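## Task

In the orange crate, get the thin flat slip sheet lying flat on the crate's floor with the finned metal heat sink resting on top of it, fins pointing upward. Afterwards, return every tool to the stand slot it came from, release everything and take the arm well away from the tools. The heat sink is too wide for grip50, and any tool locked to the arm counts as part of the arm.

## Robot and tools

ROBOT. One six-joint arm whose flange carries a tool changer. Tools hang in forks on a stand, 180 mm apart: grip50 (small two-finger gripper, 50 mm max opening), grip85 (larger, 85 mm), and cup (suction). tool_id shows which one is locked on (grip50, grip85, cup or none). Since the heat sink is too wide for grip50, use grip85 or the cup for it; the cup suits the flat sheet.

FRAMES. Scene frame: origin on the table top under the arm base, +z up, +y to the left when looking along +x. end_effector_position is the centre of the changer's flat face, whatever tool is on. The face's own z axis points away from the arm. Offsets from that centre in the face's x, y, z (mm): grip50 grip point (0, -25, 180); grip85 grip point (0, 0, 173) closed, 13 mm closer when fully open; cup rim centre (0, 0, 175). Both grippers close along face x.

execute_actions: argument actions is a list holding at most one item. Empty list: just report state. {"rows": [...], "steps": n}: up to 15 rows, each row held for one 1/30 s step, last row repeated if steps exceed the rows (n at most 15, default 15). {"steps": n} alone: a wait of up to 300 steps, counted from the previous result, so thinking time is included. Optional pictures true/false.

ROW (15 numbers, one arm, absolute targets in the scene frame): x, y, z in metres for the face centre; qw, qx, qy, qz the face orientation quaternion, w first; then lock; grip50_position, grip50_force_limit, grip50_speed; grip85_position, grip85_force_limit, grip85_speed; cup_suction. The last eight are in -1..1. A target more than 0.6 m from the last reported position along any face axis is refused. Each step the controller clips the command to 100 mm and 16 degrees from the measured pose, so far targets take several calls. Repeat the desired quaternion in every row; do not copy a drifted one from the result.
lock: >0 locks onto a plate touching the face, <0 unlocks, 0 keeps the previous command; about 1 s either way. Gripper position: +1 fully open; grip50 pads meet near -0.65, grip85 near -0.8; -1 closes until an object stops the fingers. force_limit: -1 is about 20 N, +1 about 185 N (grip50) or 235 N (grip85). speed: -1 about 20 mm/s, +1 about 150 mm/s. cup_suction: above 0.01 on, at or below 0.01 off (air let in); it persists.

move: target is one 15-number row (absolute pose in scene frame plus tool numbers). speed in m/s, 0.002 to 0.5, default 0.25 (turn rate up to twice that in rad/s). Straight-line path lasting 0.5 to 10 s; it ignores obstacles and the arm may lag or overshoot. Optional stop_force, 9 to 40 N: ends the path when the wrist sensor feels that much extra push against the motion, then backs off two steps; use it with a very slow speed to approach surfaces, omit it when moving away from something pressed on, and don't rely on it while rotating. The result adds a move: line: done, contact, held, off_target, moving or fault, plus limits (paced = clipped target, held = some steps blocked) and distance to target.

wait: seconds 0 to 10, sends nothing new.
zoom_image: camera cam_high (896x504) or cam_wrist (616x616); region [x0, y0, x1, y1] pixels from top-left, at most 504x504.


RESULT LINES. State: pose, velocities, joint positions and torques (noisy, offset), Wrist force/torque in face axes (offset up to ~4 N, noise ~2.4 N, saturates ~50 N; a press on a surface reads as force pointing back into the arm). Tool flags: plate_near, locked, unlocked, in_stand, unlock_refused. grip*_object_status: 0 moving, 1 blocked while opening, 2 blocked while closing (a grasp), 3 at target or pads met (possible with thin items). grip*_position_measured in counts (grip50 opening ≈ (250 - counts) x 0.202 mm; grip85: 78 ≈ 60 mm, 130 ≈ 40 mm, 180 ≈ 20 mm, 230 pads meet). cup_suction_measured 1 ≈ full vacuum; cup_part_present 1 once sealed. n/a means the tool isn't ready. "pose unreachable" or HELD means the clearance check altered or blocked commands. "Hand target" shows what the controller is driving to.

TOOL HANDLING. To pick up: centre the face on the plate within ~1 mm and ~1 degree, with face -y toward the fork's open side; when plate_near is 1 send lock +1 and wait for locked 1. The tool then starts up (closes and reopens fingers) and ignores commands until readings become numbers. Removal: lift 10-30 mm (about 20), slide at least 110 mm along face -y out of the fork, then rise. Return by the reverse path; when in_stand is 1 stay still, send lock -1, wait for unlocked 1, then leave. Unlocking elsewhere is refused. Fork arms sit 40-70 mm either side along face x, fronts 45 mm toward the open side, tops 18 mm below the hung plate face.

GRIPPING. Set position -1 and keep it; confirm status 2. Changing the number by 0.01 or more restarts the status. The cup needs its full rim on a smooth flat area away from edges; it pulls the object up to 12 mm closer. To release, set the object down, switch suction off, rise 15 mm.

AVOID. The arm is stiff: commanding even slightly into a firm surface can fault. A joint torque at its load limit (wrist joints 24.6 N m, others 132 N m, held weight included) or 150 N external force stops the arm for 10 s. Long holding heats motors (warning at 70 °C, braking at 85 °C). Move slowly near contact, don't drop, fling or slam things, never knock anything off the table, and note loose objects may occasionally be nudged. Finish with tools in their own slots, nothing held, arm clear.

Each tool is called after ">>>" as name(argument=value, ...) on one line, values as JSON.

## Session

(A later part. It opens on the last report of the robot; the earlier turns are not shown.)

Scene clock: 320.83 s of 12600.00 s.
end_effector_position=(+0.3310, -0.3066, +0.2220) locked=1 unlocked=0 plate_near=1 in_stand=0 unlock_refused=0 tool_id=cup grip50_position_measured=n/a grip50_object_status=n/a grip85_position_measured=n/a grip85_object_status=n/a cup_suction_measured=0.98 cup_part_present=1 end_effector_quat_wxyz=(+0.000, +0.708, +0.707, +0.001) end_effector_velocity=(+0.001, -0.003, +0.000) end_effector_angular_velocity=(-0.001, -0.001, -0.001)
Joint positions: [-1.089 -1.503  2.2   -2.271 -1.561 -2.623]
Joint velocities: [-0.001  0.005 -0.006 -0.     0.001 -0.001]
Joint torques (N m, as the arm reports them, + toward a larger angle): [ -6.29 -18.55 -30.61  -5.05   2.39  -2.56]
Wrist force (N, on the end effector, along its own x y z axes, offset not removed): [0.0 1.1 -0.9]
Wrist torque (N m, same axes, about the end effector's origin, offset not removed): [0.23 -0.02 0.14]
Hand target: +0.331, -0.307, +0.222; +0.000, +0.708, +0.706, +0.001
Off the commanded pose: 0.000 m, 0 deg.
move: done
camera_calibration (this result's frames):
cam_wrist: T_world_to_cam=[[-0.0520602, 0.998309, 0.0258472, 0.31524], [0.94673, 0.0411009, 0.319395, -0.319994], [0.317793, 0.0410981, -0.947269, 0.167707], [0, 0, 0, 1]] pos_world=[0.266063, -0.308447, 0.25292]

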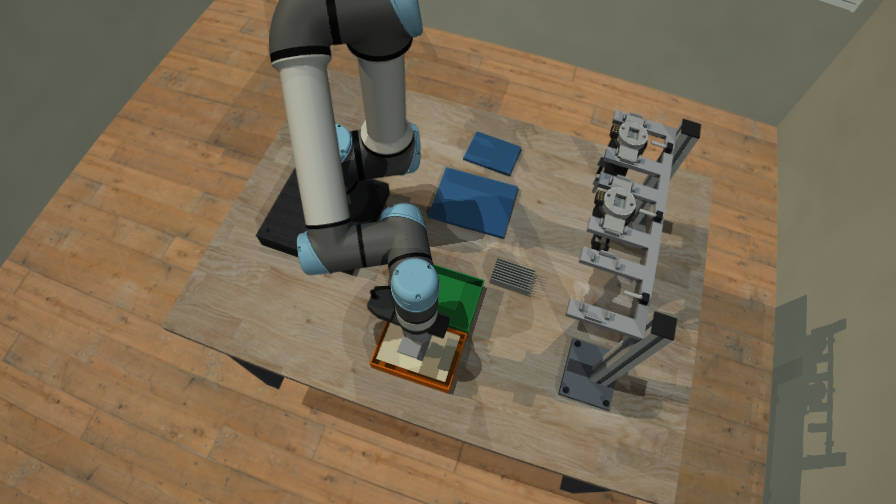

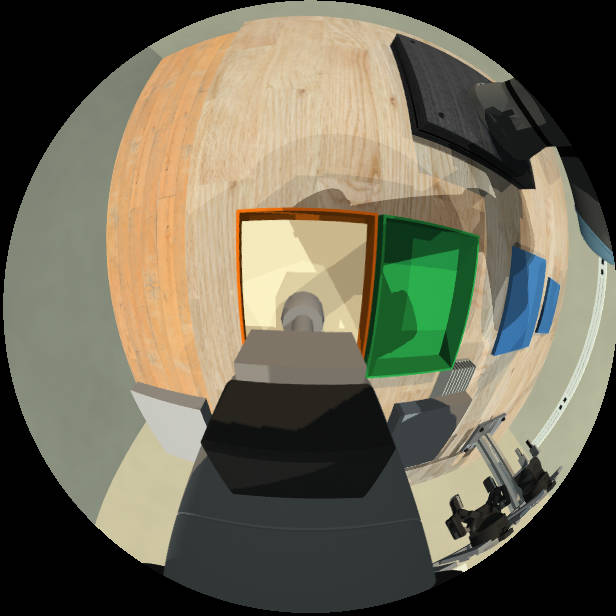

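>>> move(target=[0.3308, -0.3041, 0.175, 0, 0.70772, 0.70649, 0, 0, 1, 0, 0, 1, -0.5, 0.5, 1], speed=0.1)

>>> move(target=[0.3308, -0.3041, 0.163, 0, 0.70772, 0.70649, 0, 0, 1, 0, 0, 1, -0.5, 0.5, 1], speed=0.007, stop_force=9)

Scene clock: 330.17 s of 12600.00 s.
end_effector_position=(+0.3308, -0.3040, +0.1752) locked=1 unlocked=0 plate_near=1 in_stand=0 unlock_refused=0 tool_id=cup grip50_position_measured=n/a grip50_object_status=n/a grip85_position_measured=n/a grip85_object_status=n/a cup_suction_measured=0.98 cup_part_present=1 end_effector_quat_wxyz=(-0.000, +0.708, +0.706, +0.000) end_effector_velocity=(+0.000, +0.000, -0.002) end_effector_angular_velocity=(-0.001, -0.000, +0.001)
Joint positions: [-1.085 -1.409  2.257 -2.42  -1.563 -2.619]
Joint velocities: [ 0.001  0.004  0.002 -0.007 -0.     0.   ]
Joint torques (N m, as the arm reports them, + toward a larger angle): [  8.53 -18.14 -13.48  -4.94  -2.71   2.16]
Wrist force (N, on the end effector, along its own x y z axes, offset not removed): [-0.2 0.0 -0.7]
Wrist torque (N m, same axes, about the end effector's origin, offset not removed): [0.14 0.02 0.20]
Hand target: +0.331, -0.304, +0.175; -0.000, +0.708, +0.706, -0.000
Off the commanded pose: 0.000 m, 0 deg.
move: done
camera_calibration (this result's frames):
cam_wrist: T_world_to_cam=[[-0.0519673, 0.998335, 0.0250234, 0.313999], [0.947504, 0.0413743, 0.317056, -0.304677], [0.315493, 0.0401863, -0.948077, 0.124052], [0, 0, 0, 1]] pos_world=[0.265863, -0.305855, 0.206353]

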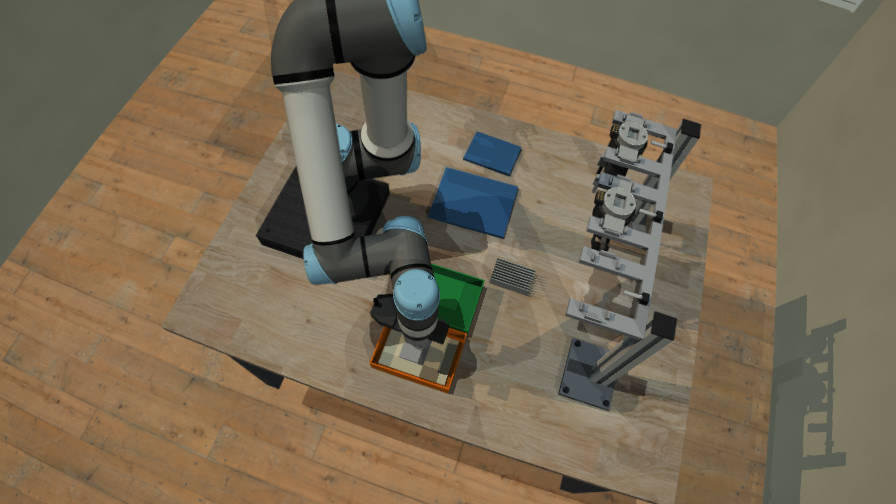

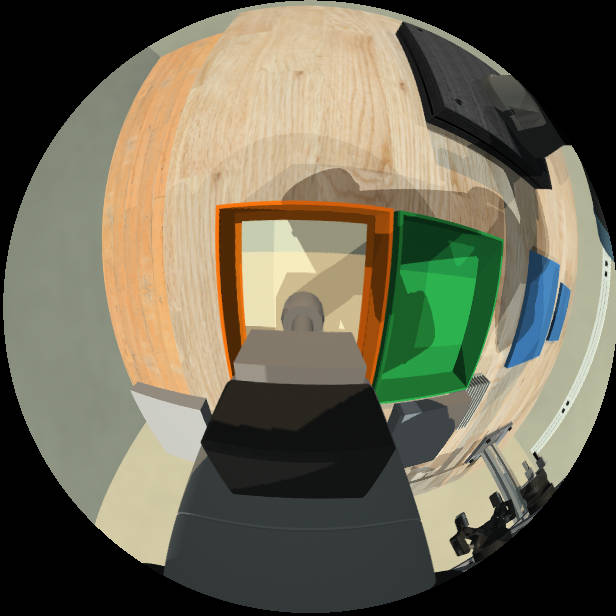

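Scene clock: 331.70 s of 12600.00 s.
end_effector_position=(+0.3308, -0.3040, +0.1671) locked=1 unlocked=0 plate_near=1 in_stand=0 unlock_refused=0 tool_id=cup grip50_position_measured=n/a grip50_object_status=n/a grip85_position_measured=n/a grip85_object_status=n/a cup_suction_measured=0.98 cup_part_present=1 end_effector_quat_wxyz=(-0.000, +0.708, +0.706, +0.000) end_effector_velocity=(-0.000, +0.000, +0.001) end_effector_angular_velocity=(+0.003, +0.002, -0.000)
Joint positions: [-1.085 -1.39   2.264 -2.447 -1.563 -2.618]
Joint velocities: [-0.    -0.004 -0.001  0.009 -0.     0.   ]
Joint torques (N m, as the arm reports them, + toward a larger angle): [  7.14 -26.08 -16.91   1.2   -2.61   2.01]
Wrist force (N, on the end effector, along its own x y z axes, offset not removed): [-3.6 2.0 -27.0]
Wrist torque (N m, same axes, about the end effector's origin, offset not removed): [-0.26 -0.52 0.19]
Hand target: +0.331, -0.304, +0.167; -0.000, +0.708, +0.706, +0.000
Off the commanded pose: 0.004 m, 0 deg.
move: contact
camera_calibration (this result's frames):
cam_wrist: T_world_to_cam=[[-0.0519829, 0.998331, 0.025143, 0.31416], [0.947526, 0.041354, 0.316994, -0.302111], [0.315425, 0.0403019, -0.948094, 0.116412], [0, 0, 0, 1]] pos_world=[0.26587, -0.305834, 0.198238]

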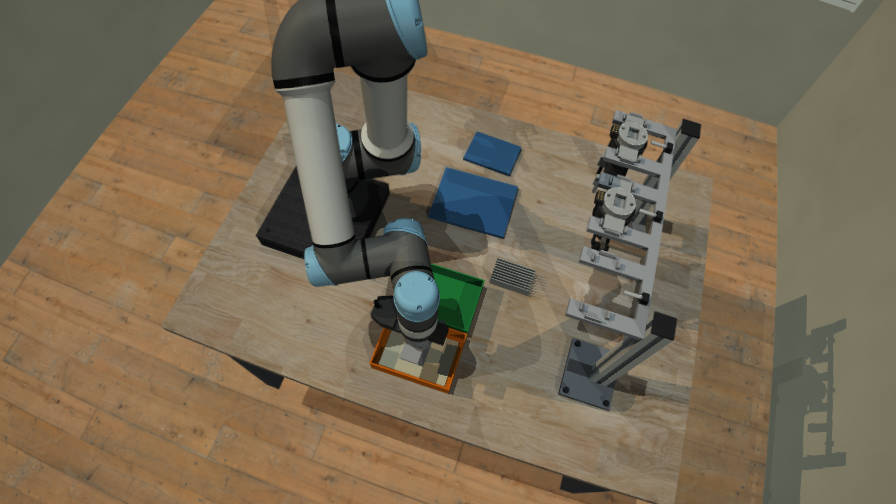

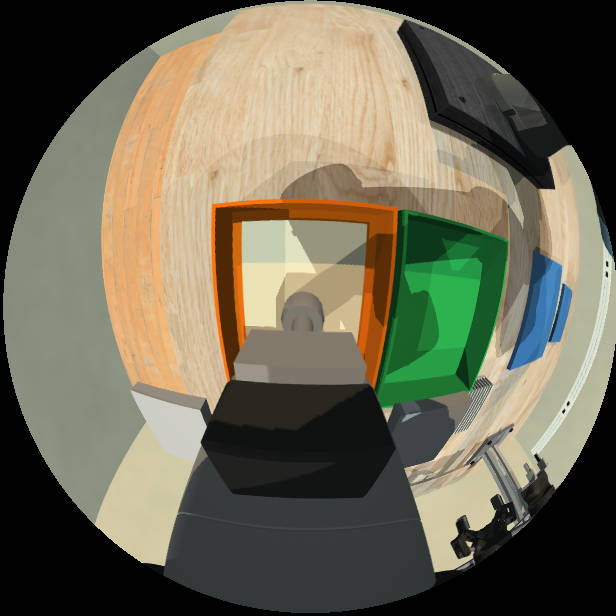

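>>> execute_actions(actions=[{"rows": [[0.3308, -0.3041, 0.1677, 0, 0.70772, 0.70649, 0, 0, 1, 0, 0, 1, -0.5, 0.5, 0]], "steps": 12}], pictures=false)

>>> move(target=[0.3308, -0.3041, 0.192, 0, 0.70772, 0.70649, 0, 0, 1, 0, 0, 1, -0.5, 0.5, 0], speed=0.06)

Scene clock: 340.07 s of 12600.00 s.
end_effector_position=(+0.3308, -0.3041, +0.1677) locked=1 unlocked=0 plate_near=1 in_stand=0 unlock_refused=0 tool_id=cup grip50_position_measured=n/a grip50_object_status=n/a grip85_position_measured=n/a grip85_object_status=n/a cup_suction_measured=0.00 cup_part_present=0 end_effector_quat_wxyz=(+0.000, +0.708, +0.706, -0.000) end_effector_velocity=(+0.000, +0.000, -0.001) end_effector_angular_velocity=(+0.001, +0.002, +0.002)
Joint positions: [-1.085 -1.392  2.263 -2.445 -1.563 -2.618]
Joint velocities: [ 0.001  0.001  0.     0.    -0.001 -0.001]
Joint torques (N m, as the arm reports them, + toward a larger angle): [ -4.12 -30.46 -22.76  -1.23  -2.57  -2.24]
Wrist force (N, on the end effector, along its own x y z axes, offset not removed): [-0.8 -1.1 -18.8]
Wrist torque (N m, same axes, about the end effector's origin, offset not removed): [0.09 0.01 0.23]
Hand target: +0.331, -0.304, +0.168; +0.000, +0.708, +0.706, +0.000
Off the commanded pose: 0.000 m, 0 deg.
Steps of this call (steps 1 to 239: nothing new was sent; steps 240 to 251: all 12 steps of this action). Readings (end_effector_position | what the end effector reports):
240: (+0.3308, -0.3041, +0.1674) | locked=1 unlocked=0 plate_near=1 in_stand=0 unlock_refused=0 tool_id=cup grip50_position_measured=n/a grip50_object_status=n/a grip85_position_measured=n/a grip85_object_status=n/a cup_suction_measured=0.90 cup_part_present=1
241: (+0.3308, -0.3041, +0.1675) | locked=1 unlocked=0 plate_near=1 in_stand=0 unlock_refused=0 tool_id=cup grip50_position_measured=n/a grip50_object_status=n/a grip85_position_measured=n/a grip85_object_status=n/a cup_suction_measured=0.33 cup_part_present=0
243: (+0.3308, -0.3042, +0.1677) | locked=1 unlocked=0 plate_near=1 in_stand=0 unlock_refused=0 tool_id=cup grip50_position_measured=n/a grip50_object_status=n/a grip85_position_measured=n/a grip85_object_status=n/a cup_suction_measured=0.00 cup_part_present=0
247: (+0.3308, -0.3041, +0.1677) | locked=1 unlocked=0 plate_near=1 in_stand=0 unlock_refused=0 tool_id=cup grip50_position_measured=n/a grip50_object_status=n/a grip85_position_measured=n/a grip85_object_status=n/a cup_suction_measured=0.00 cup_part_present=0
251: the state above

Scene clock: 341.17 s of 12600.00 s.
end_effector_position=(+0.3308, -0.3041, +0.1918) locked=1 unlocked=0 plate_near=1 in_stand=0 unlock_refused=0 tool_id=cup grip50_position_measured=n/a grip50_object_status=n/a grip85_position_measured=n/a grip85_object_status=n/a cup_suction_measured=0.00 cup_part_present=0 end_effector_quat_wxyz=(+0.000, +0.708, +0.706, -0.000) end_effector_velocity=(+0.000, -0.000, +0.003) end_effector_angular_velocity=(-0.001, -0.000, -0.001)
Joint positions: [-1.085 -1.446  2.239 -2.367 -1.563 -2.619]
Joint velocities: [ 0.    -0.006 -0.002  0.007 -0.     0.001]
Joint torques (N m, as the arm reports them, + toward a larger angle): [ -7.15 -35.96 -29.31  -2.46  -2.13  -2.46]
Wrist force (N, on the end effector, along its own x y z axes, offset not removed): [-0.2 -0.7 -0.1]
Wrist torque (N m, same axes, about the end effector's origin, offset not removed): [0.10 -0.01 0.14]
Hand target: +0.331, -0.304, +0.192; +0.000, +0.708, +0.706, -0.000
Off the commanded pose: 0.000 m, 0 deg.
move: done
camera_calibration (this result's frames):
cam_wrist: T_world_to_cam=[[-0.0519691, 0.998337, 0.0249507, 0.313685], [0.947493, 0.0413976, 0.317087, -0.309974], [0.315526, 0.0401193, -0.948068, 0.139693], [0, 0, 0, 1]] pos_world=[0.265924, -0.305936, 0.2229]

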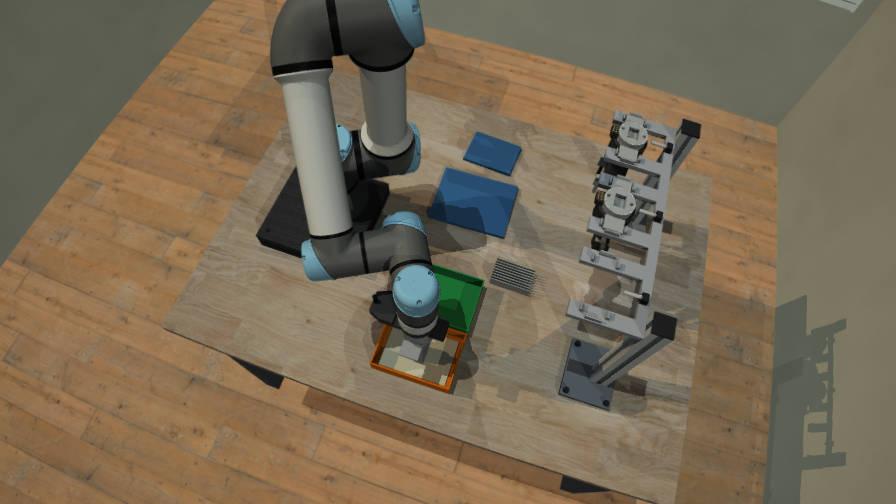

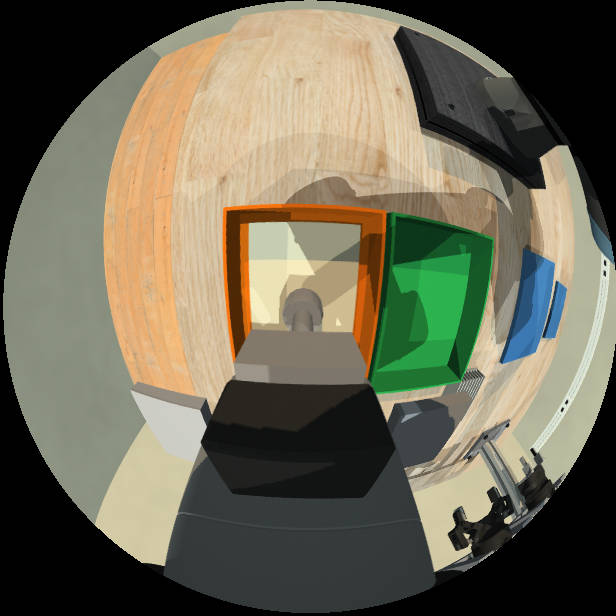

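Sheet is on the crate floor. Returning the cup to its slot.

>>> move(target=[0.512, -0.1720, 0.380, 0, 0.70988, 0.70432, 0, 0, 1, 0, 0, 1, -0.5, 0.5, 0], speed=0.4)

>>> move(target=[0.6286, -0.1731, 0.380, 0, 0.70988, 0.70432, 0, 0, 1, 0, 0, 1, -0.5, 0.5, 0], speed=0.25)

>>> move(target=[0.6286, -0.1731, 0.3603, 0, 0.70988, 0.70432, 0, 0, 1, 0, 0, 1, -0.5, 0.5, 0], speed=0.03, stop_force=25)

>>> execute_actions(actions=[{"rows": [[0.6286, -0.1731, 0.3602, 0, 0.70988, 0.70432, 0, -1, 1, 0, 0, 1, -0.5, 0.5, 0]], "steps": 15}], pictures=false)

>>> execute_actions(actions=[{"steps": 19}], pictures=false)

Scene clock: 347.30 s of 12600.00 s.
end_effector_position=(+0.5118, -0.1723, +0.3797) locked=1 unlocked=0 plate_near=1 in_stand=0 unlock_refused=0 tool_id=cup grip50_position_measured=n/a grip50_object_status=n/a grip85_position_measured=n/a grip85_object_status=n/a cup_suction_measured=0.00 cup_part_present=0 end_effector_quat_wxyz=(-0.000, +0.710, +0.704, -0.001) end_effector_velocity=(+0.002, +0.000, +0.000) end_effector_angular_velocity=(+0.002, +0.004, -0.001)
Joint positions: [-0.615 -1.479  1.715 -1.812 -1.566 -2.142]
Joint velocities: [ 0.002  0.006 -0.008  0.007 -0.001  0.003]
Joint torques (N m, as the arm reports them, + toward a larger angle): [  8.01 -23.82 -36.6   -2.33  -3.04   2.25]
Wrist force (N, on the end effector, along its own x y z axes, offset not removed): [-0.4 1.5 -0.4]
Wrist torque (N m, same axes, about the end effector's origin, offset not removed): [0.31 -0.03 0.24]
Hand target: +0.512, -0.172, +0.380; -0.000, +0.710, +0.704, -0.001
Off the commanded pose: 0.001 m, 0 deg.
move: done
camera_calibration (this result's frames):
cam_wrist: T_world_to_cam=[[-0.0458778, 0.998645, 0.024547, 0.18393], [0.948144, 0.0357948, 0.31582, -0.547285], [0.314513, 0.0377632, -0.948502, 0.255771], [0, 0, 0, 1]] pos_world=[0.4469, -0.17375, 0.410928]

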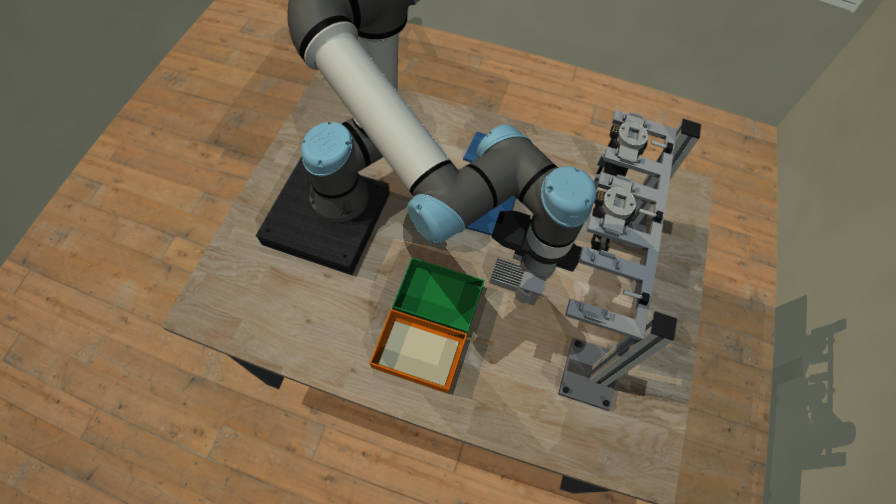

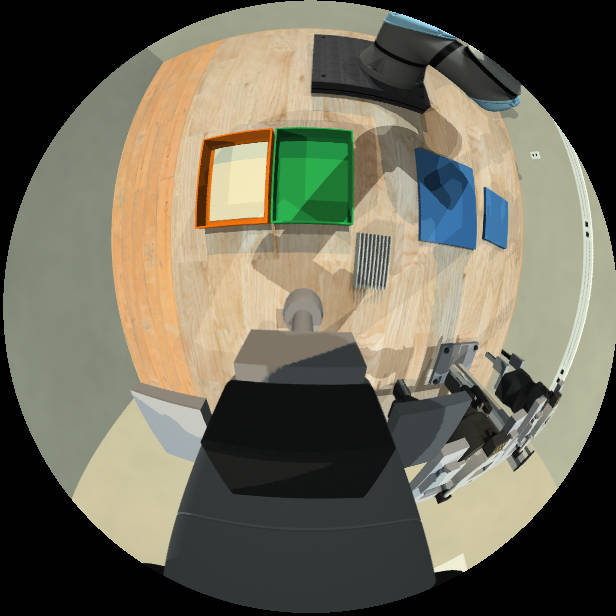

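Scene clock: 348.43 s of 12600.00 s.
end_effector_position=(+0.6284, -0.1731, +0.3799) locked=1 unlocked=0 plate_near=1 in_stand=0 unlock_refused=0 tool_id=cup grip50_position_measured=n/a grip50_object_status=n/a grip85_position_measured=n/a grip85_object_status=n/a cup_suction_measured=0.00 cup_part_present=0 end_effector_quat_wxyz=(+0.000, +0.710, +0.704, -0.000) end_effector_velocity=(+0.002, -0.000, +0.000) end_effector_angular_velocity=(+0.000, +0.000, -0.000)
Joint positions: [-0.514 -1.215  1.384 -1.746 -1.566 -2.042]
Joint velocities: [ 0.001  0.005 -0.008  0.003 -0.     0.002]
Joint torques (N m, as the arm reports them, + toward a larger angle): [  8.24 -36.09 -37.73  -2.44  -2.67   2.37]
Wrist force (N, on the end effector, along its own x y z axes, offset not removed): [0.6 -0.3 0.3]
Wrist torque (N m, same axes, about the end effector's origin, offset not removed): [0.13 -0.06 0.18]
Hand target: +0.629, -0.173, +0.380; -0.000, +0.710, +0.704, -0.000
Off the commanded pose: 0.000 m, 0 deg.
move: done
camera_calibration (this result's frames):
cam_wrist: T_world_to_cam=[[-0.0458569, 0.99864, 0.0247897, 0.189951], [0.947792, 0.0356556, 0.316891, -0.658095], [0.315576, 0.0380271, -0.948138, 0.218537], [0, 0, 0, 1]] pos_world=[0.563483, -0.174538, 0.411039]

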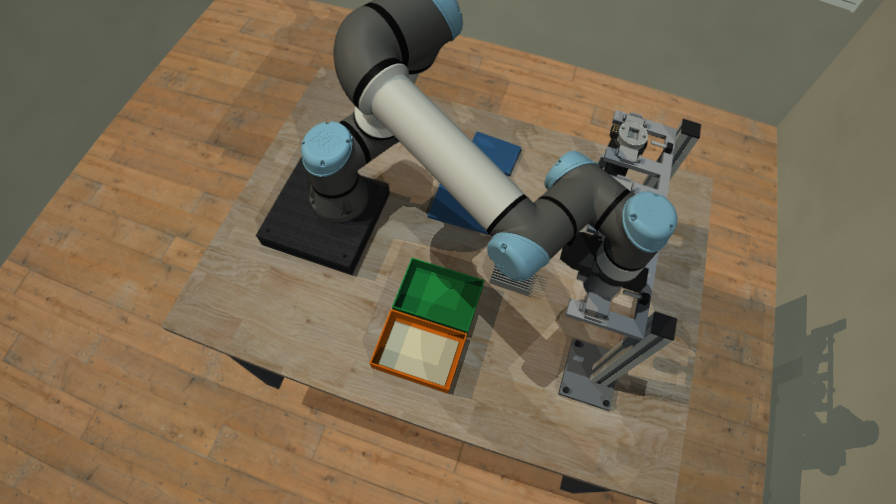

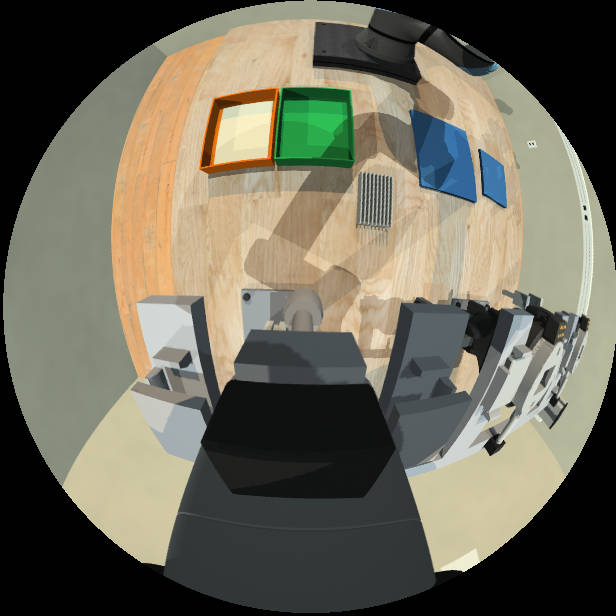

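Scene clock: 349.40 s of 12600.00 s.
end_effector_position=(+0.6286, -0.1731, +0.3605) locked=1 unlocked=0 plate_near=1 in_stand=1 unlock_refused=0 tool_id=cup grip50_position_measured=n/a grip50_object_status=n/a grip85_position_measured=n/a grip85_object_status=n/a cup_suction_measured=0.00 cup_part_present=0 end_effector_quat_wxyz=(-0.000, +0.710, +0.704, -0.000) end_effector_velocity=(+0.001, -0.000, -0.003) end_effector_angular_velocity=(+0.001, +0.001, +0.001)
Joint positions: [-0.514 -1.205  1.421 -1.792 -1.566 -2.041]
Joint velocities: [-0.     0.004  0.003 -0.006  0.001 -0.001]
Joint torques (N m, as the arm reports them, + toward a larger angle): [  8.41 -35.91 -21.96  -5.08   2.37   2.19]
Wrist force (N, on the end effector, along its own x y z axes, offset not removed): [1.2 -2.7 -0.4]
Wrist torque (N m, same axes, about the end effector's origin, offset not removed): [0.06 -0.05 0.15]
Hand target: +0.629, -0.173, +0.360; -0.000, +0.710, +0.704, -0.000
Off the commanded pose: 0.000 m, 0 deg.
move: done
camera_calibration (this result's frames):
cam_wrist: T_world_to_cam=[[-0.0458548, 0.998636, 0.024956, 0.190342], [0.947742, 0.0355948, 0.317046, -0.652177], [0.315725, 0.0381899, -0.948082, 0.200023], [0, 0, 0, 1]] pos_world=[0.563672, -0.174507, 0.391658]

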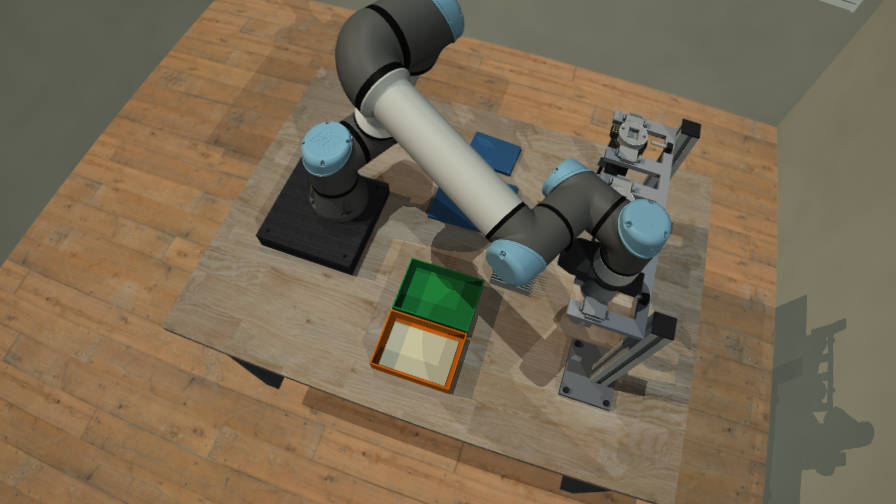

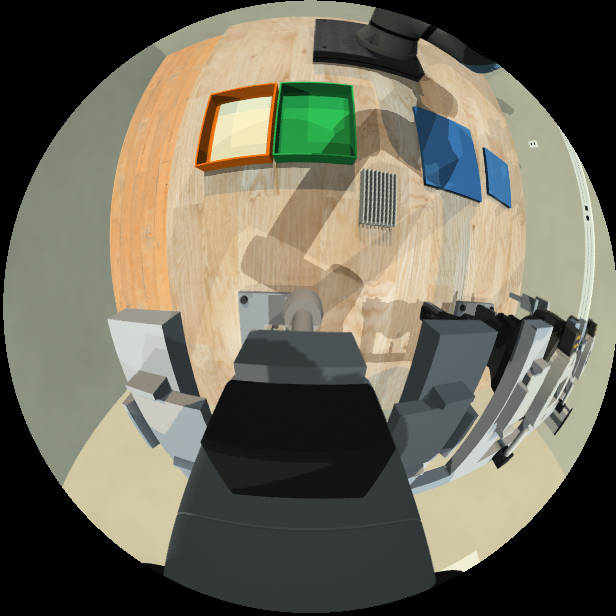

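Scene clock: 349.90 s of 12600.00 s.
end_effector_position=(+0.6286, -0.1731, +0.3602) locked=0 unlocked=0 plate_near=1 in_stand=1 unlock_refused=0 tool_id=none grip50_position_measured=n/a grip50_object_status=n/a grip85_position_measured=n/a grip85_object_status=n/a cup_suction_measured=n/a cup_part_present=n/a end_effector_quat_wxyz=(+0.000, +0.710, +0.704, +0.000) end_effector_velocity=(-0.000, +0.000, +0.001) end_effector_angular_velocity=(-0.001, -0.001, +0.001)
Joint positions: [-0.514 -1.205  1.421 -1.793 -1.566 -2.041]
Joint velocities: [ 0.    -0.001  0.    -0.     0.    -0.001]
Joint torques (N m, as the arm reports them, + toward a larger angle): [  8.91 -34.51 -18.89  -4.26   2.16   2.28]
Wrist force (N, on the end effector, along its own x y z axes, offset not removed): [0.5 0.1 0.1]
Wrist torque (N m, same axes, about the end effector's origin, offset not removed): [0.13 -0.03 0.16]
Hand target: +0.629, -0.173, +0.360; -0.000, +0.710, +0.704, -0.000
Off the commanded pose: 0.000 m, 0 deg.
Steps of this call (steps 1 to 15: all 15 steps of this action). Readings (end_effector_position | what the end effector reports):
1: (+0.6286, -0.1731, +0.3604) | locked=1 unlocked=0 plate_near=1 in_stand=1 unlock_refused=0 tool_id=cup grip50_position_measured=n/a grip50_object_status=n/a grip85_position_measured=n/a grip85_object_status=n/a cup_suction_measured=0.00 cup_part_present=0
2: (+0.6286, -0.1731, +0.3603) | locked=1 unlocked=0 plate_near=1 in_stand=1 unlock_refused=0 tool_id=cup grip50_position_measured=n/a grip50_object_status=n/a grip85_position_measured=n/a grip85_object_status=n/a cup_suction_measured=0.00 cup_part_present=0
4: (+0.6286, -0.1731, +0.3602) | locked=1 unlocked=0 plate_near=1 in_stand=1 unlock_refused=0 tool_id=cup grip50_position_measured=n/a grip50_object_status=n/a grip85_position_measured=n/a grip85_object_status=n/a cup_suction_measured=0.00 cup_part_present=0
8: (+0.6286, -0.1731, +0.3602) | locked=0 unlocked=0 plate_near=1 in_stand=1 unlock_refused=0 tool_id=none grip50_position_measured=n/a grip50_object_status=n/a grip85_position_measured=n/a grip85_object_status=n/a cup_suction_measured=n/a cup_part_present=n/a
15: the state above

Scene clock: 350.53 s of 12600.00 s.
end_effector_position=(+0.6286, -0.1731, +0.3602) locked=0 unlocked=1 plate_near=1 in_stand=1 unlock_refused=0 tool_id=none grip50_position_measured=n/a grip50_object_status=n/a grip85_position_measured=n/a grip85_object_status=n/a cup_suction_measured=n/a cup_part_present=n/a end_effector_quat_wxyz=(+0.000, +0.710, +0.704, +0.000) end_effector_velocity=(-0.000, -0.000, -0.003) end_effector_angular_velocity=(+0.001, +0.005, +0.001)
Joint positions: [-0.514 -1.205  1.421 -1.793 -1.566 -2.041]
Joint velocities: [-0.     0.003  0.002 -0.    -0.001 -0.001]
Joint torques (N m, as the arm reports them, + toward a larger angle): [  8.01 -32.2  -17.75  -4.51   1.79   1.99]
Wrist force (N, on the end effector, along its own x y z axes, offset not removed): [-0.5 -0.7 -2.7]
Wrist torque (N m, same axes, about the end effector's origin, offset not removed): [0.05 0.03 0.16]
Hand target: +0.629, -0.173, +0.360; -0.000, +0.710, +0.704, -0.000
Off the commanded pose: 0.000 m, 0 deg.
Steps of this call (steps 1 to 19: nothing new was sent). Readings (end_effector_position | what the end effector reports):
1: (+0.6286, -0.1731, +0.3602) | locked=0 unlocked=0 plate_near=1 in_stand=1 unlock_refused=0 tool_id=none grip50_position_measured=n/a grip50_object_status=n/a grip85_position_measured=n/a grip85_object_status=n/a cup_suction_measured=n/a cup_part_present=n/a
2: (+0.6286, -0.1731, +0.3602) | locked=0 unlocked=0 plate_near=1 in_stand=1 unlock_refused=0 tool_id=none grip50_position_measured=n/a grip50_object_status=n/a grip85_position_measured=n/a grip85_object_status=n/a cup_suction_measured=n/a cup_part_present=n/a
4: (+0.6286, -0.1731, +0.3602) | locked=0 unlocked=0 plate_near=1 in_stand=1 unlock_refused=0 tool_id=none grip50_position_measured=n/a grip50_object_status=n/a grip85_position_measured=n/a grip85_object_status=n/a cup_suction_measured=n/a cup_part_present=n/a
8: (+0.6286, -0.1731, +0.3602) | locked=0 unlocked=0 plate_near=1 in_stand=1 unlock_refused=0 tool_id=none grip50_position_measured=n/a grip50_object_status=n/a grip85_position_measured=n/a grip85_object_status=n/a cup_suction_measured=n/a cup_part_present=n/a
19: the state above

Cup is hung. Now picking up grip85 again.

>>> move(target=[0.6286, -0.1731, 0.385, 0, 0.70988, 0.70432, 0, 0, 1, 0, 0, 1, -0.5, 0.5, 0], speed=0.08)

>>> move(target=[0.6310, 0.0068, 0.385, 0, 0.7080, 0.7062, 0, 0, 1, 0, 0, 1, -0.5, 0.5, 0], speed=0.3)

>>> move(target=[0.6310, 0.0068, 0.3602, 0, 0.7080, 0.7062, 0, 0, 1, 0, 0, 1, -0.5, 0.5, 0], speed=0.03, stop_force=20)

>>> execute_actions(actions=[{"rows": [[0.6310, 0.0068, 0.3601, 0, 0.7080, 0.7062, 0, 1, 1, 0, 0, 1, -0.5, 0.5, 0]], "steps": 15}], pictures=false)

>>> execute_actions(actions=[{"steps": 19}], pictures=false)

Scene clock: 357.53 s of 12600.00 s.
end_effector_position=(+0.6286, -0.1731, +0.3848) locked=0 unlocked=1 plate_near=0 in_stand=0 unlock_refused=0 tool_id=none grip50_position_measured=n/a grip50_object_status=n/a grip85_position_measured=n/a grip85_object_status=n/a cup_suction_measured=n/a cup_part_present=n/a end_effector_quat_wxyz=(+0.000, +0.710, +0.704, +0.000) end_effector_velocity=(-0.000, -0.001, +0.001) end_effector_angular_velocity=(+0.000, +0.001, +0.001)
Joint positions: [-0.514 -1.216  1.373 -1.734 -1.566 -2.041]
Joint velocities: [-0.001  0.    -0.004  0.005 -0.    -0.001]
Joint torques (N m, as the arm reports them, + toward a larger angle): [ -6.54 -48.64 -32.93  -1.84  -2.14  -2.48]
Wrist force (N, on the end effector, along its own x y z axes, offset not removed): [-1.1 -0.4 0.7]
Wrist torque (N m, same axes, about the end effector's origin, offset not removed): [0.15 0.00 0.08]
Hand target: +0.629, -0.173, +0.385; +0.000, +0.710, +0.704, +0.000
Off the commanded pose: 0.000 m, 0 deg.
move: done
camera_calibration (this result's frames):
cam_wrist: T_world_to_cam=[[-0.0458848, 0.998635, 0.0249744, 0.18974], [0.947722, 0.0356152, 0.317102, -0.659934], [0.31578, 0.038219, -0.948062, 0.222976], [0, 0, 0, 1]] pos_world=[0.563729, -0.174499, 0.415923]

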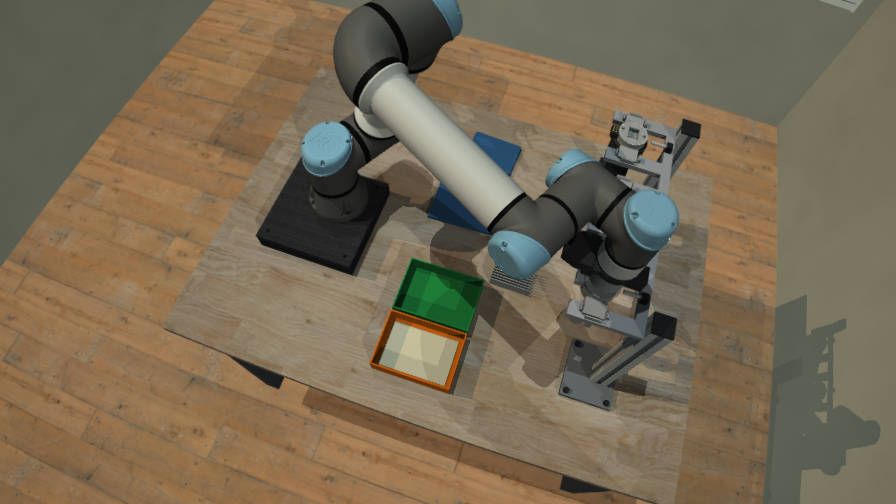

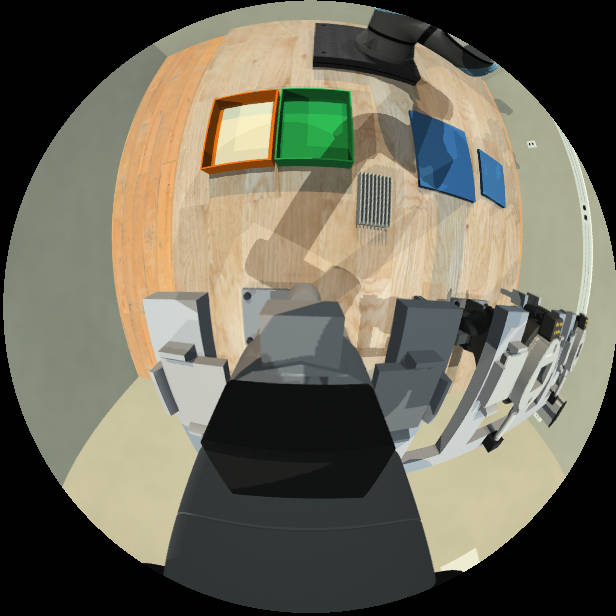

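Scene clock: 358.77 s of 12600.00 s.
end_effector_position=(+0.6309, +0.0065, +0.3850) locked=0 unlocked=1 plate_near=0 in_stand=0 unlock_refused=0 tool_id=none grip50_position_measured=n/a grip50_object_status=n/a grip85_position_measured=n/a grip85_object_status=n/a cup_suction_measured=n/a cup_part_present=n/a end_effector_quat_wxyz=(-0.000, +0.708, +0.706, -0.000) end_effector_velocity=(+0.001, +0.002, -0.001) end_effector_angular_velocity=(-0.001, +0.002, -0.000)
Joint positions: [-0.24  -1.268  1.442 -1.751 -1.568 -1.773]
Joint velocities: [ 0.004  0.003 -0.002  0.001 -0.001  0.005]
Joint torques (N m, as the arm reports them, + toward a larger angle): [  7.97 -29.97 -33.89  -1.84  -2.98   2.4 ]
Wrist force (N, on the end effector, along its own x y z axes, offset not removed): [-1.2 -1.3 -0.4]
Wrist torque (N m, same axes, about the end effector's origin, offset not removed): [0.14 0.06 0.17]
Hand target: +0.631, +0.007, +0.385; -0.000, +0.708, +0.706, -0.000
Off the commanded pose: 0.000 m, 0 deg.
move: done
camera_calibration (this result's frames):
cam_wrist: T_world_to_cam=[[-0.0511444, 0.998393, 0.0244085, 0.0140402], [0.947739, 0.0408137, 0.316426, -0.668344], [0.314921, 0.0393163, -0.948303, 0.216233], [0, 0, 0, 1]] pos_world=[0.566038, 0.00475851, 0.416193]

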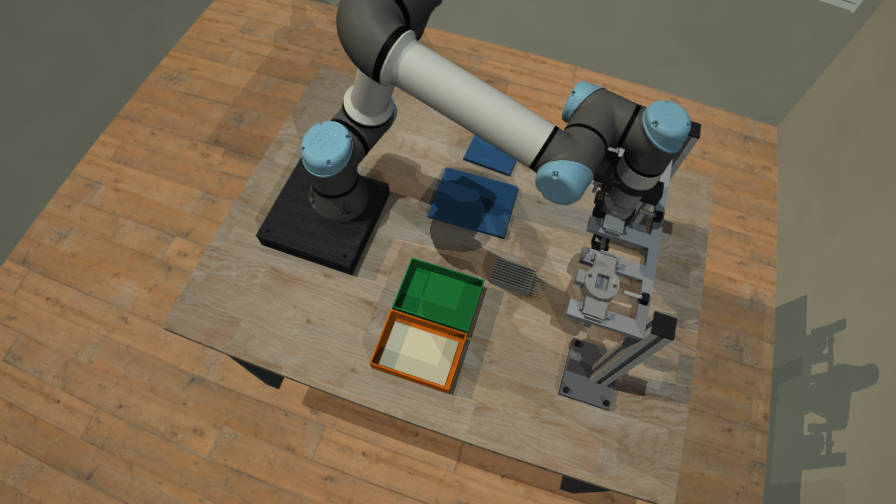

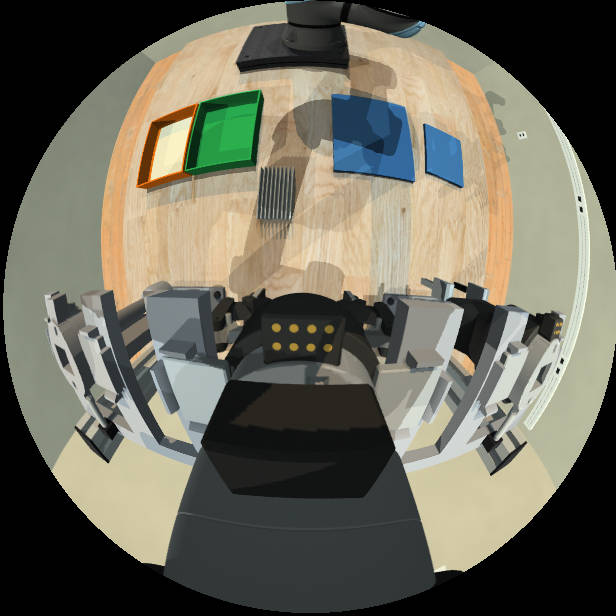

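Scene clock: 359.93 s of 12600.00 s.
end_effector_position=(+0.6310, +0.0068, +0.3604) locked=0 unlocked=1 plate_near=1 in_stand=1 unlock_refused=0 tool_id=none grip50_position_measured=n/a grip50_object_status=n/a grip85_position_measured=n/a grip85_object_status=n/a cup_suction_measured=n/a cup_part_present=n/a end_effector_quat_wxyz=(-0.000, +0.708, +0.706, -0.000) end_effector_velocity=(+0.001, -0.000, -0.001) end_effector_angular_velocity=(-0.001, -0.003, -0.001)
Joint positions: [-0.24  -1.255  1.489 -1.812 -1.568 -1.773]
Joint velocities: [-0.     0.001  0.002 -0.006 -0.     0.   ]
Joint torques (N m, as the arm reports them, + toward a larger angle): [  9.47 -27.88 -19.33  -4.32   2.47   2.28]
Wrist force (N, on the end effector, along its own x y z axes, offset not removed): [-0.9 0.3 -1.7]
Wrist torque (N m, same axes, about the end effector's origin, offset not removed): [0.23 0.09 0.23]
Hand target: +0.631, +0.007, +0.360; -0.000, +0.708, +0.706, -0.000
Off the commanded pose: 0.000 m, 0 deg.
move: done
camera_calibration (this result's frames):
cam_wrist: T_world_to_cam=[[-0.0511643, 0.998378, 0.0249719, 0.0141505], [0.947537, 0.0406286, 0.317053, -0.660724], [0.315524, 0.0398836, -0.948079, 0.19241], [0, 0, 0, 1]] pos_world=[0.566074, 0.00504266, 0.391552]

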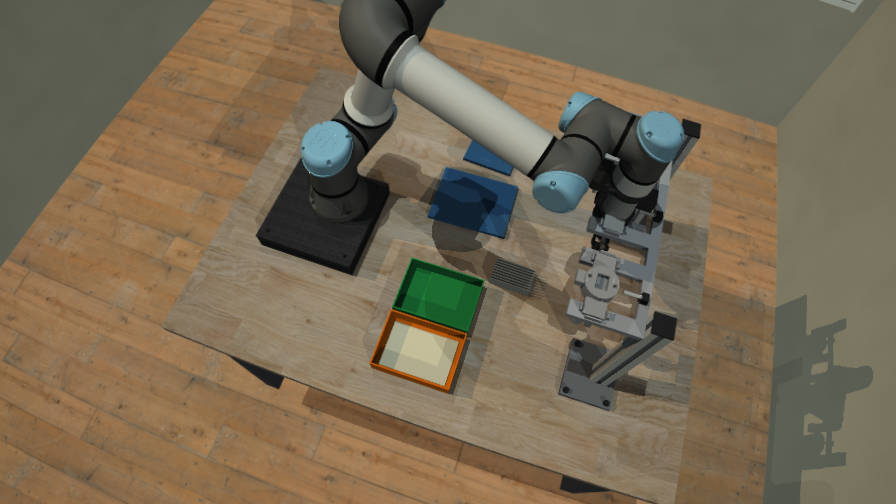

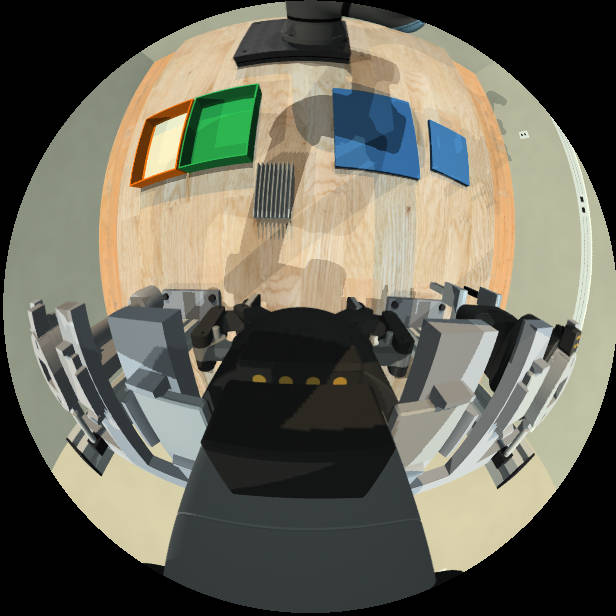

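Scene clock: 360.43 s of 12600.00 s.
end_effector_position=(+0.6310, +0.0068, +0.3601) locked=0 unlocked=0 plate_near=1 in_stand=1 unlock_refused=0 tool_id=none grip50_position_measured=n/a grip50_object_status=n/a grip85_position_measured=n/a grip85_object_status=n/a cup_suction_measured=n/a cup_part_present=n/a end_effector_quat_wxyz=(+0.000, +0.708, +0.706, +0.000) end_effector_velocity=(+0.000, -0.000, +0.001) end_effector_angular_velocity=(-0.001, -0.002, -0.000)
Joint positions: [-0.24  -1.255  1.49  -1.813 -1.568 -1.773]
Joint velocities: [-0.    -0.001 -0.001 -0.    -0.001  0.   ]
Joint torques (N m, as the arm reports them, + toward a larger angle): [  8.84 -29.42 -17.89  -4.46   2.59   2.3 ]
Wrist force (N, on the end effector, along its own x y z axes, offset not removed): [-0.1 -0.1 -0.9]
Wrist torque (N m, same axes, about the end effector's origin, offset not removed): [0.10 0.02 0.17]
Hand target: +0.631, +0.007, +0.360; -0.000, +0.708, +0.706, -0.000
Off the commanded pose: 0.000 m, 0 deg.
Steps of this call (steps 1 to 15: all 15 steps of this action). Readings (end_effector_position | what the end effector reports):
1: (+0.6310, +0.0068, +0.3604) | locked=0 unlocked=0 plate_near=1 in_stand=1 unlock_refused=0 tool_id=none grip50_position_measured=n/a grip50_object_status=n/a grip85_position_measured=n/a grip85_object_status=n/a cup_suction_measured=n/a cup_part_present=n/a
2: (+0.6310, +0.0068, +0.3603) | locked=0 unlocked=0 plate_near=1 in_stand=1 unlock_refused=0 tool_id=none grip50_position_measured=n/a grip50_object_status=n/a grip85_position_measured=n/a grip85_object_status=n/a cup_suction_measured=n/a cup_part_present=n/a
4: (+0.6310, +0.0068, +0.3602) | locked=0 unlocked=0 plate_near=1 in_stand=1 unlock_refused=0 tool_id=none grip50_position_measured=n/a grip50_object_status=n/a grip85_position_measured=n/a grip85_object_status=n/a cup_suction_measured=n/a cup_part_present=n/a
8: (+0.6310, +0.0068, +0.3601) | locked=0 unlocked=0 plate_near=1 in_stand=1 unlock_refused=0 tool_id=none grip50_position_measured=n/a grip50_object_status=n/a grip85_position_measured=n/a grip85_object_status=n/a cup_suction_measured=n/a cup_part_present=n/a
15: the state above

Scene clock: 361.07 s of 12600.00 s.
end_effector_position=(+0.6310, +0.0068, +0.3601) locked=1 unlocked=0 plate_near=1 in_stand=1 unlock_refused=0 tool_id=grip85 grip50_position_measured=n/a grip50_object_status=n/a grip85_position_measured=n/a grip85_object_status=n/a cup_suction_measured=n/a cup_part_present=n/a end_effector_quat_wxyz=(-0.000, +0.708, +0.706, +0.000) end_effector_velocity=(-0.000, +0.000, +0.001) end_effector_angular_velocity=(-0.001, -0.002, +0.001)
Joint positions: [-0.24  -1.255  1.49  -1.813 -1.568 -1.773]
Joint velocities: [ 0.    -0.002 -0.001  0.    -0.    -0.   ]
Joint torques (N m, as the arm reports them, + toward a larger angle): [  8.39 -37.89 -25.09  -2.15  -0.25   2.08]
Wrist force (N, on the end effector, along its own x y z axes, offset not removed): [-0.1 -2.8 -16.8]
Wrist torque (N m, same axes, about the end effector's origin, offset not removed): [0.27 0.88 0.10]
Hand target: +0.631, +0.007, +0.360; -0.000, +0.708, +0.706, -0.000
Off the commanded pose: 0.000 m, 0 deg.
Steps of this call (steps 1 to 19: nothing new was sent). Readings (end_effector_position | what the end effector reports):
1: (+0.6310, +0.0068, +0.3601) | locked=0 unlocked=0 plate_near=1 in_stand=1 unlock_refused=0 tool_id=none grip50_position_measured=n/a grip50_object_status=n/a grip85_position_measured=n/a grip85_object_status=n/a cup_suction_measured=n/a cup_part_present=n/a
2: (+0.6310, +0.0068, +0.3601) | locked=0 unlocked=0 plate_near=1 in_stand=1 unlock_refused=0 tool_id=none grip50_position_measured=n/a grip50_object_status=n/a grip85_position_measured=n/a grip85_object_status=n/a cup_suction_measured=n/a cup_part_present=n/a
4: (+0.6310, +0.0068, +0.3601) | locked=0 unlocked=0 plate_near=1 in_stand=1 unlock_refused=0 tool_id=none grip50_position_measured=n/a grip50_object_status=n/a grip85_position_measured=n/a grip85_object_status=n/a cup_suction_measured=n/a cup_part_present=n/a
8: (+0.6310, +0.0068, +0.3601) | locked=0 unlocked=0 plate_near=1 in_stand=1 unlock_refused=0 tool_id=none grip50_position_measured=n/a grip50_object_status=n/a grip85_position_measured=n/a grip85_object_status=n/a cup_suction_measured=n/a cup_part_present=n/a
19: the state above

>>> execute_actions(actions=[])

Scene clock: 370.37 s of 12600.00 s.
end_effector_position=(+0.6310, +0.0068, +0.3601) locked=1 unlocked=0 plate_near=1 in_stand=1 unlock_refused=0 tool_id=grip85 grip50_position_measured=n/a grip50_object_status=n/a grip85_position_measured=3 grip85_object_status=3 cup_suction_measured=n/a cup_part_present=n/a end_effector_quat_wxyz=(-0.000, +0.708, +0.706, -0.000) end_effector_velocity=(-0.000, +0.000, +0.001) end_effector_angular_velocity=(-0.001, -0.001, +0.001)
Joint positions: [-0.24  -1.255  1.49  -1.813 -1.568 -1.773]
Joint velocities: [ 0.    -0.001  0.     0.    -0.001 -0.   ]
Joint torques (N m, as the arm reports them, + toward a larger angle): [  5.72 -46.85 -32.4   -1.92  -3.6    0.43]
Wrist force (N, on the end effector, along its own x y z axes, offset not removed): [-0.2 0.3 -15.1]
Wrist torque (N m, same axes, about the end effector's origin, offset not removed): [0.39 0.91 0.28]
Hand target: +0.631, +0.007, +0.360; -0.000, +0.708, +0.706, -0.000
Off the commanded pose: 0.000 m, 0 deg.
Steps of this call (steps 1 to 279: nothing new was sent). Readings (end_effector_position | what the end effector reports):
1: (+0.6310, +0.0068, +0.3601) | locked=1 unlocked=0 plate_near=1 in_stand=1 unlock_refused=0 tool_id=grip85 grip50_position_measured=n/a grip50_object_status=n/a grip85_position_measured=n/a grip85_object_status=n/a cup_suction_measured=n/a cup_part_present=n/a
2: (+0.6310, +0.0068, +0.3601) | locked=1 unlocked=0 plate_near=1 in_stand=1 unlock_refused=0 tool_id=grip85 grip50_position_measured=n/a grip50_object_status=n/a grip85_position_measured=n/a grip85_object_status=n/a cup_suction_measured=n/a cup_part_present=n/a
4: (+0.6310, +0.0068, +0.3601) | locked=1 unlocked=0 plate_near=1 in_stand=1 unlock_refused=0 tool_id=grip85 grip50_position_measured=n/a grip50_object_status=n/a grip85_position_measured=n/a grip85_object_status=n/a cup_suction_measured=n/a cup_part_present=n/a
8: (+0.6310, +0.0068, +0.3601) | locked=1 unlocked=0 plate_near=1 in_stand=1 unlock_refused=0 tool_id=grip85 grip50_position_measured=n/a grip50_object_status=n/a grip85_position_measured=n/a grip85_object_status=n/a cup_suction_measured=n/a cup_part_present=n/a
279: the state above
camera_calibration (this result's frames):
cam_wrist: T_world_to_cam=[[-0.0511648, 0.998378, 0.0249738, 0.0141621], [0.947528, 0.0406272, 0.317081, -0.660656], [0.315552, 0.0398868, -0.94807, 0.192067], [0, 0, 0, 1]] pos_world=[0.566107, 0.00504057, 0.39122]

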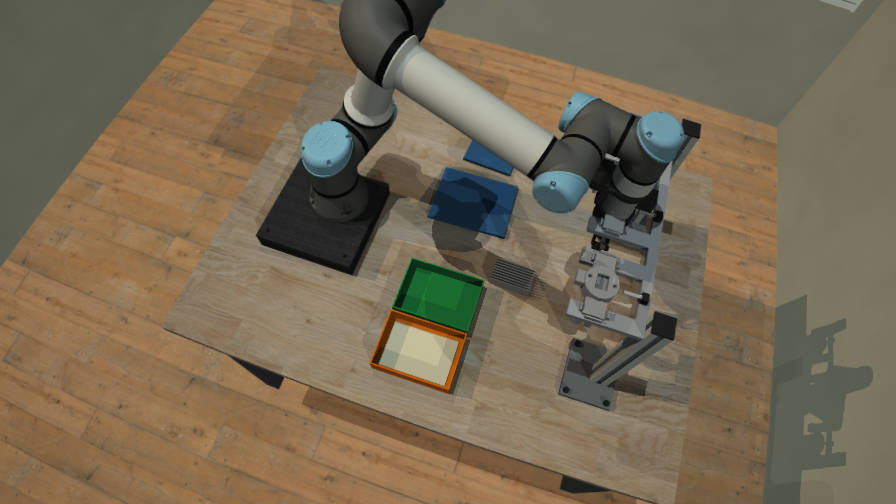

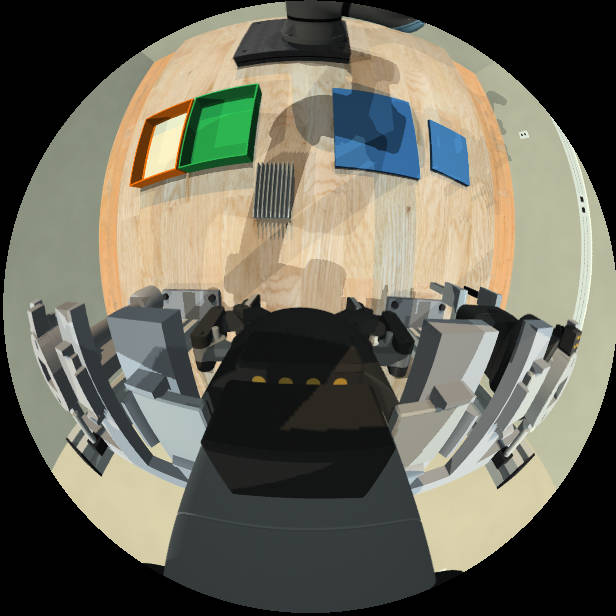

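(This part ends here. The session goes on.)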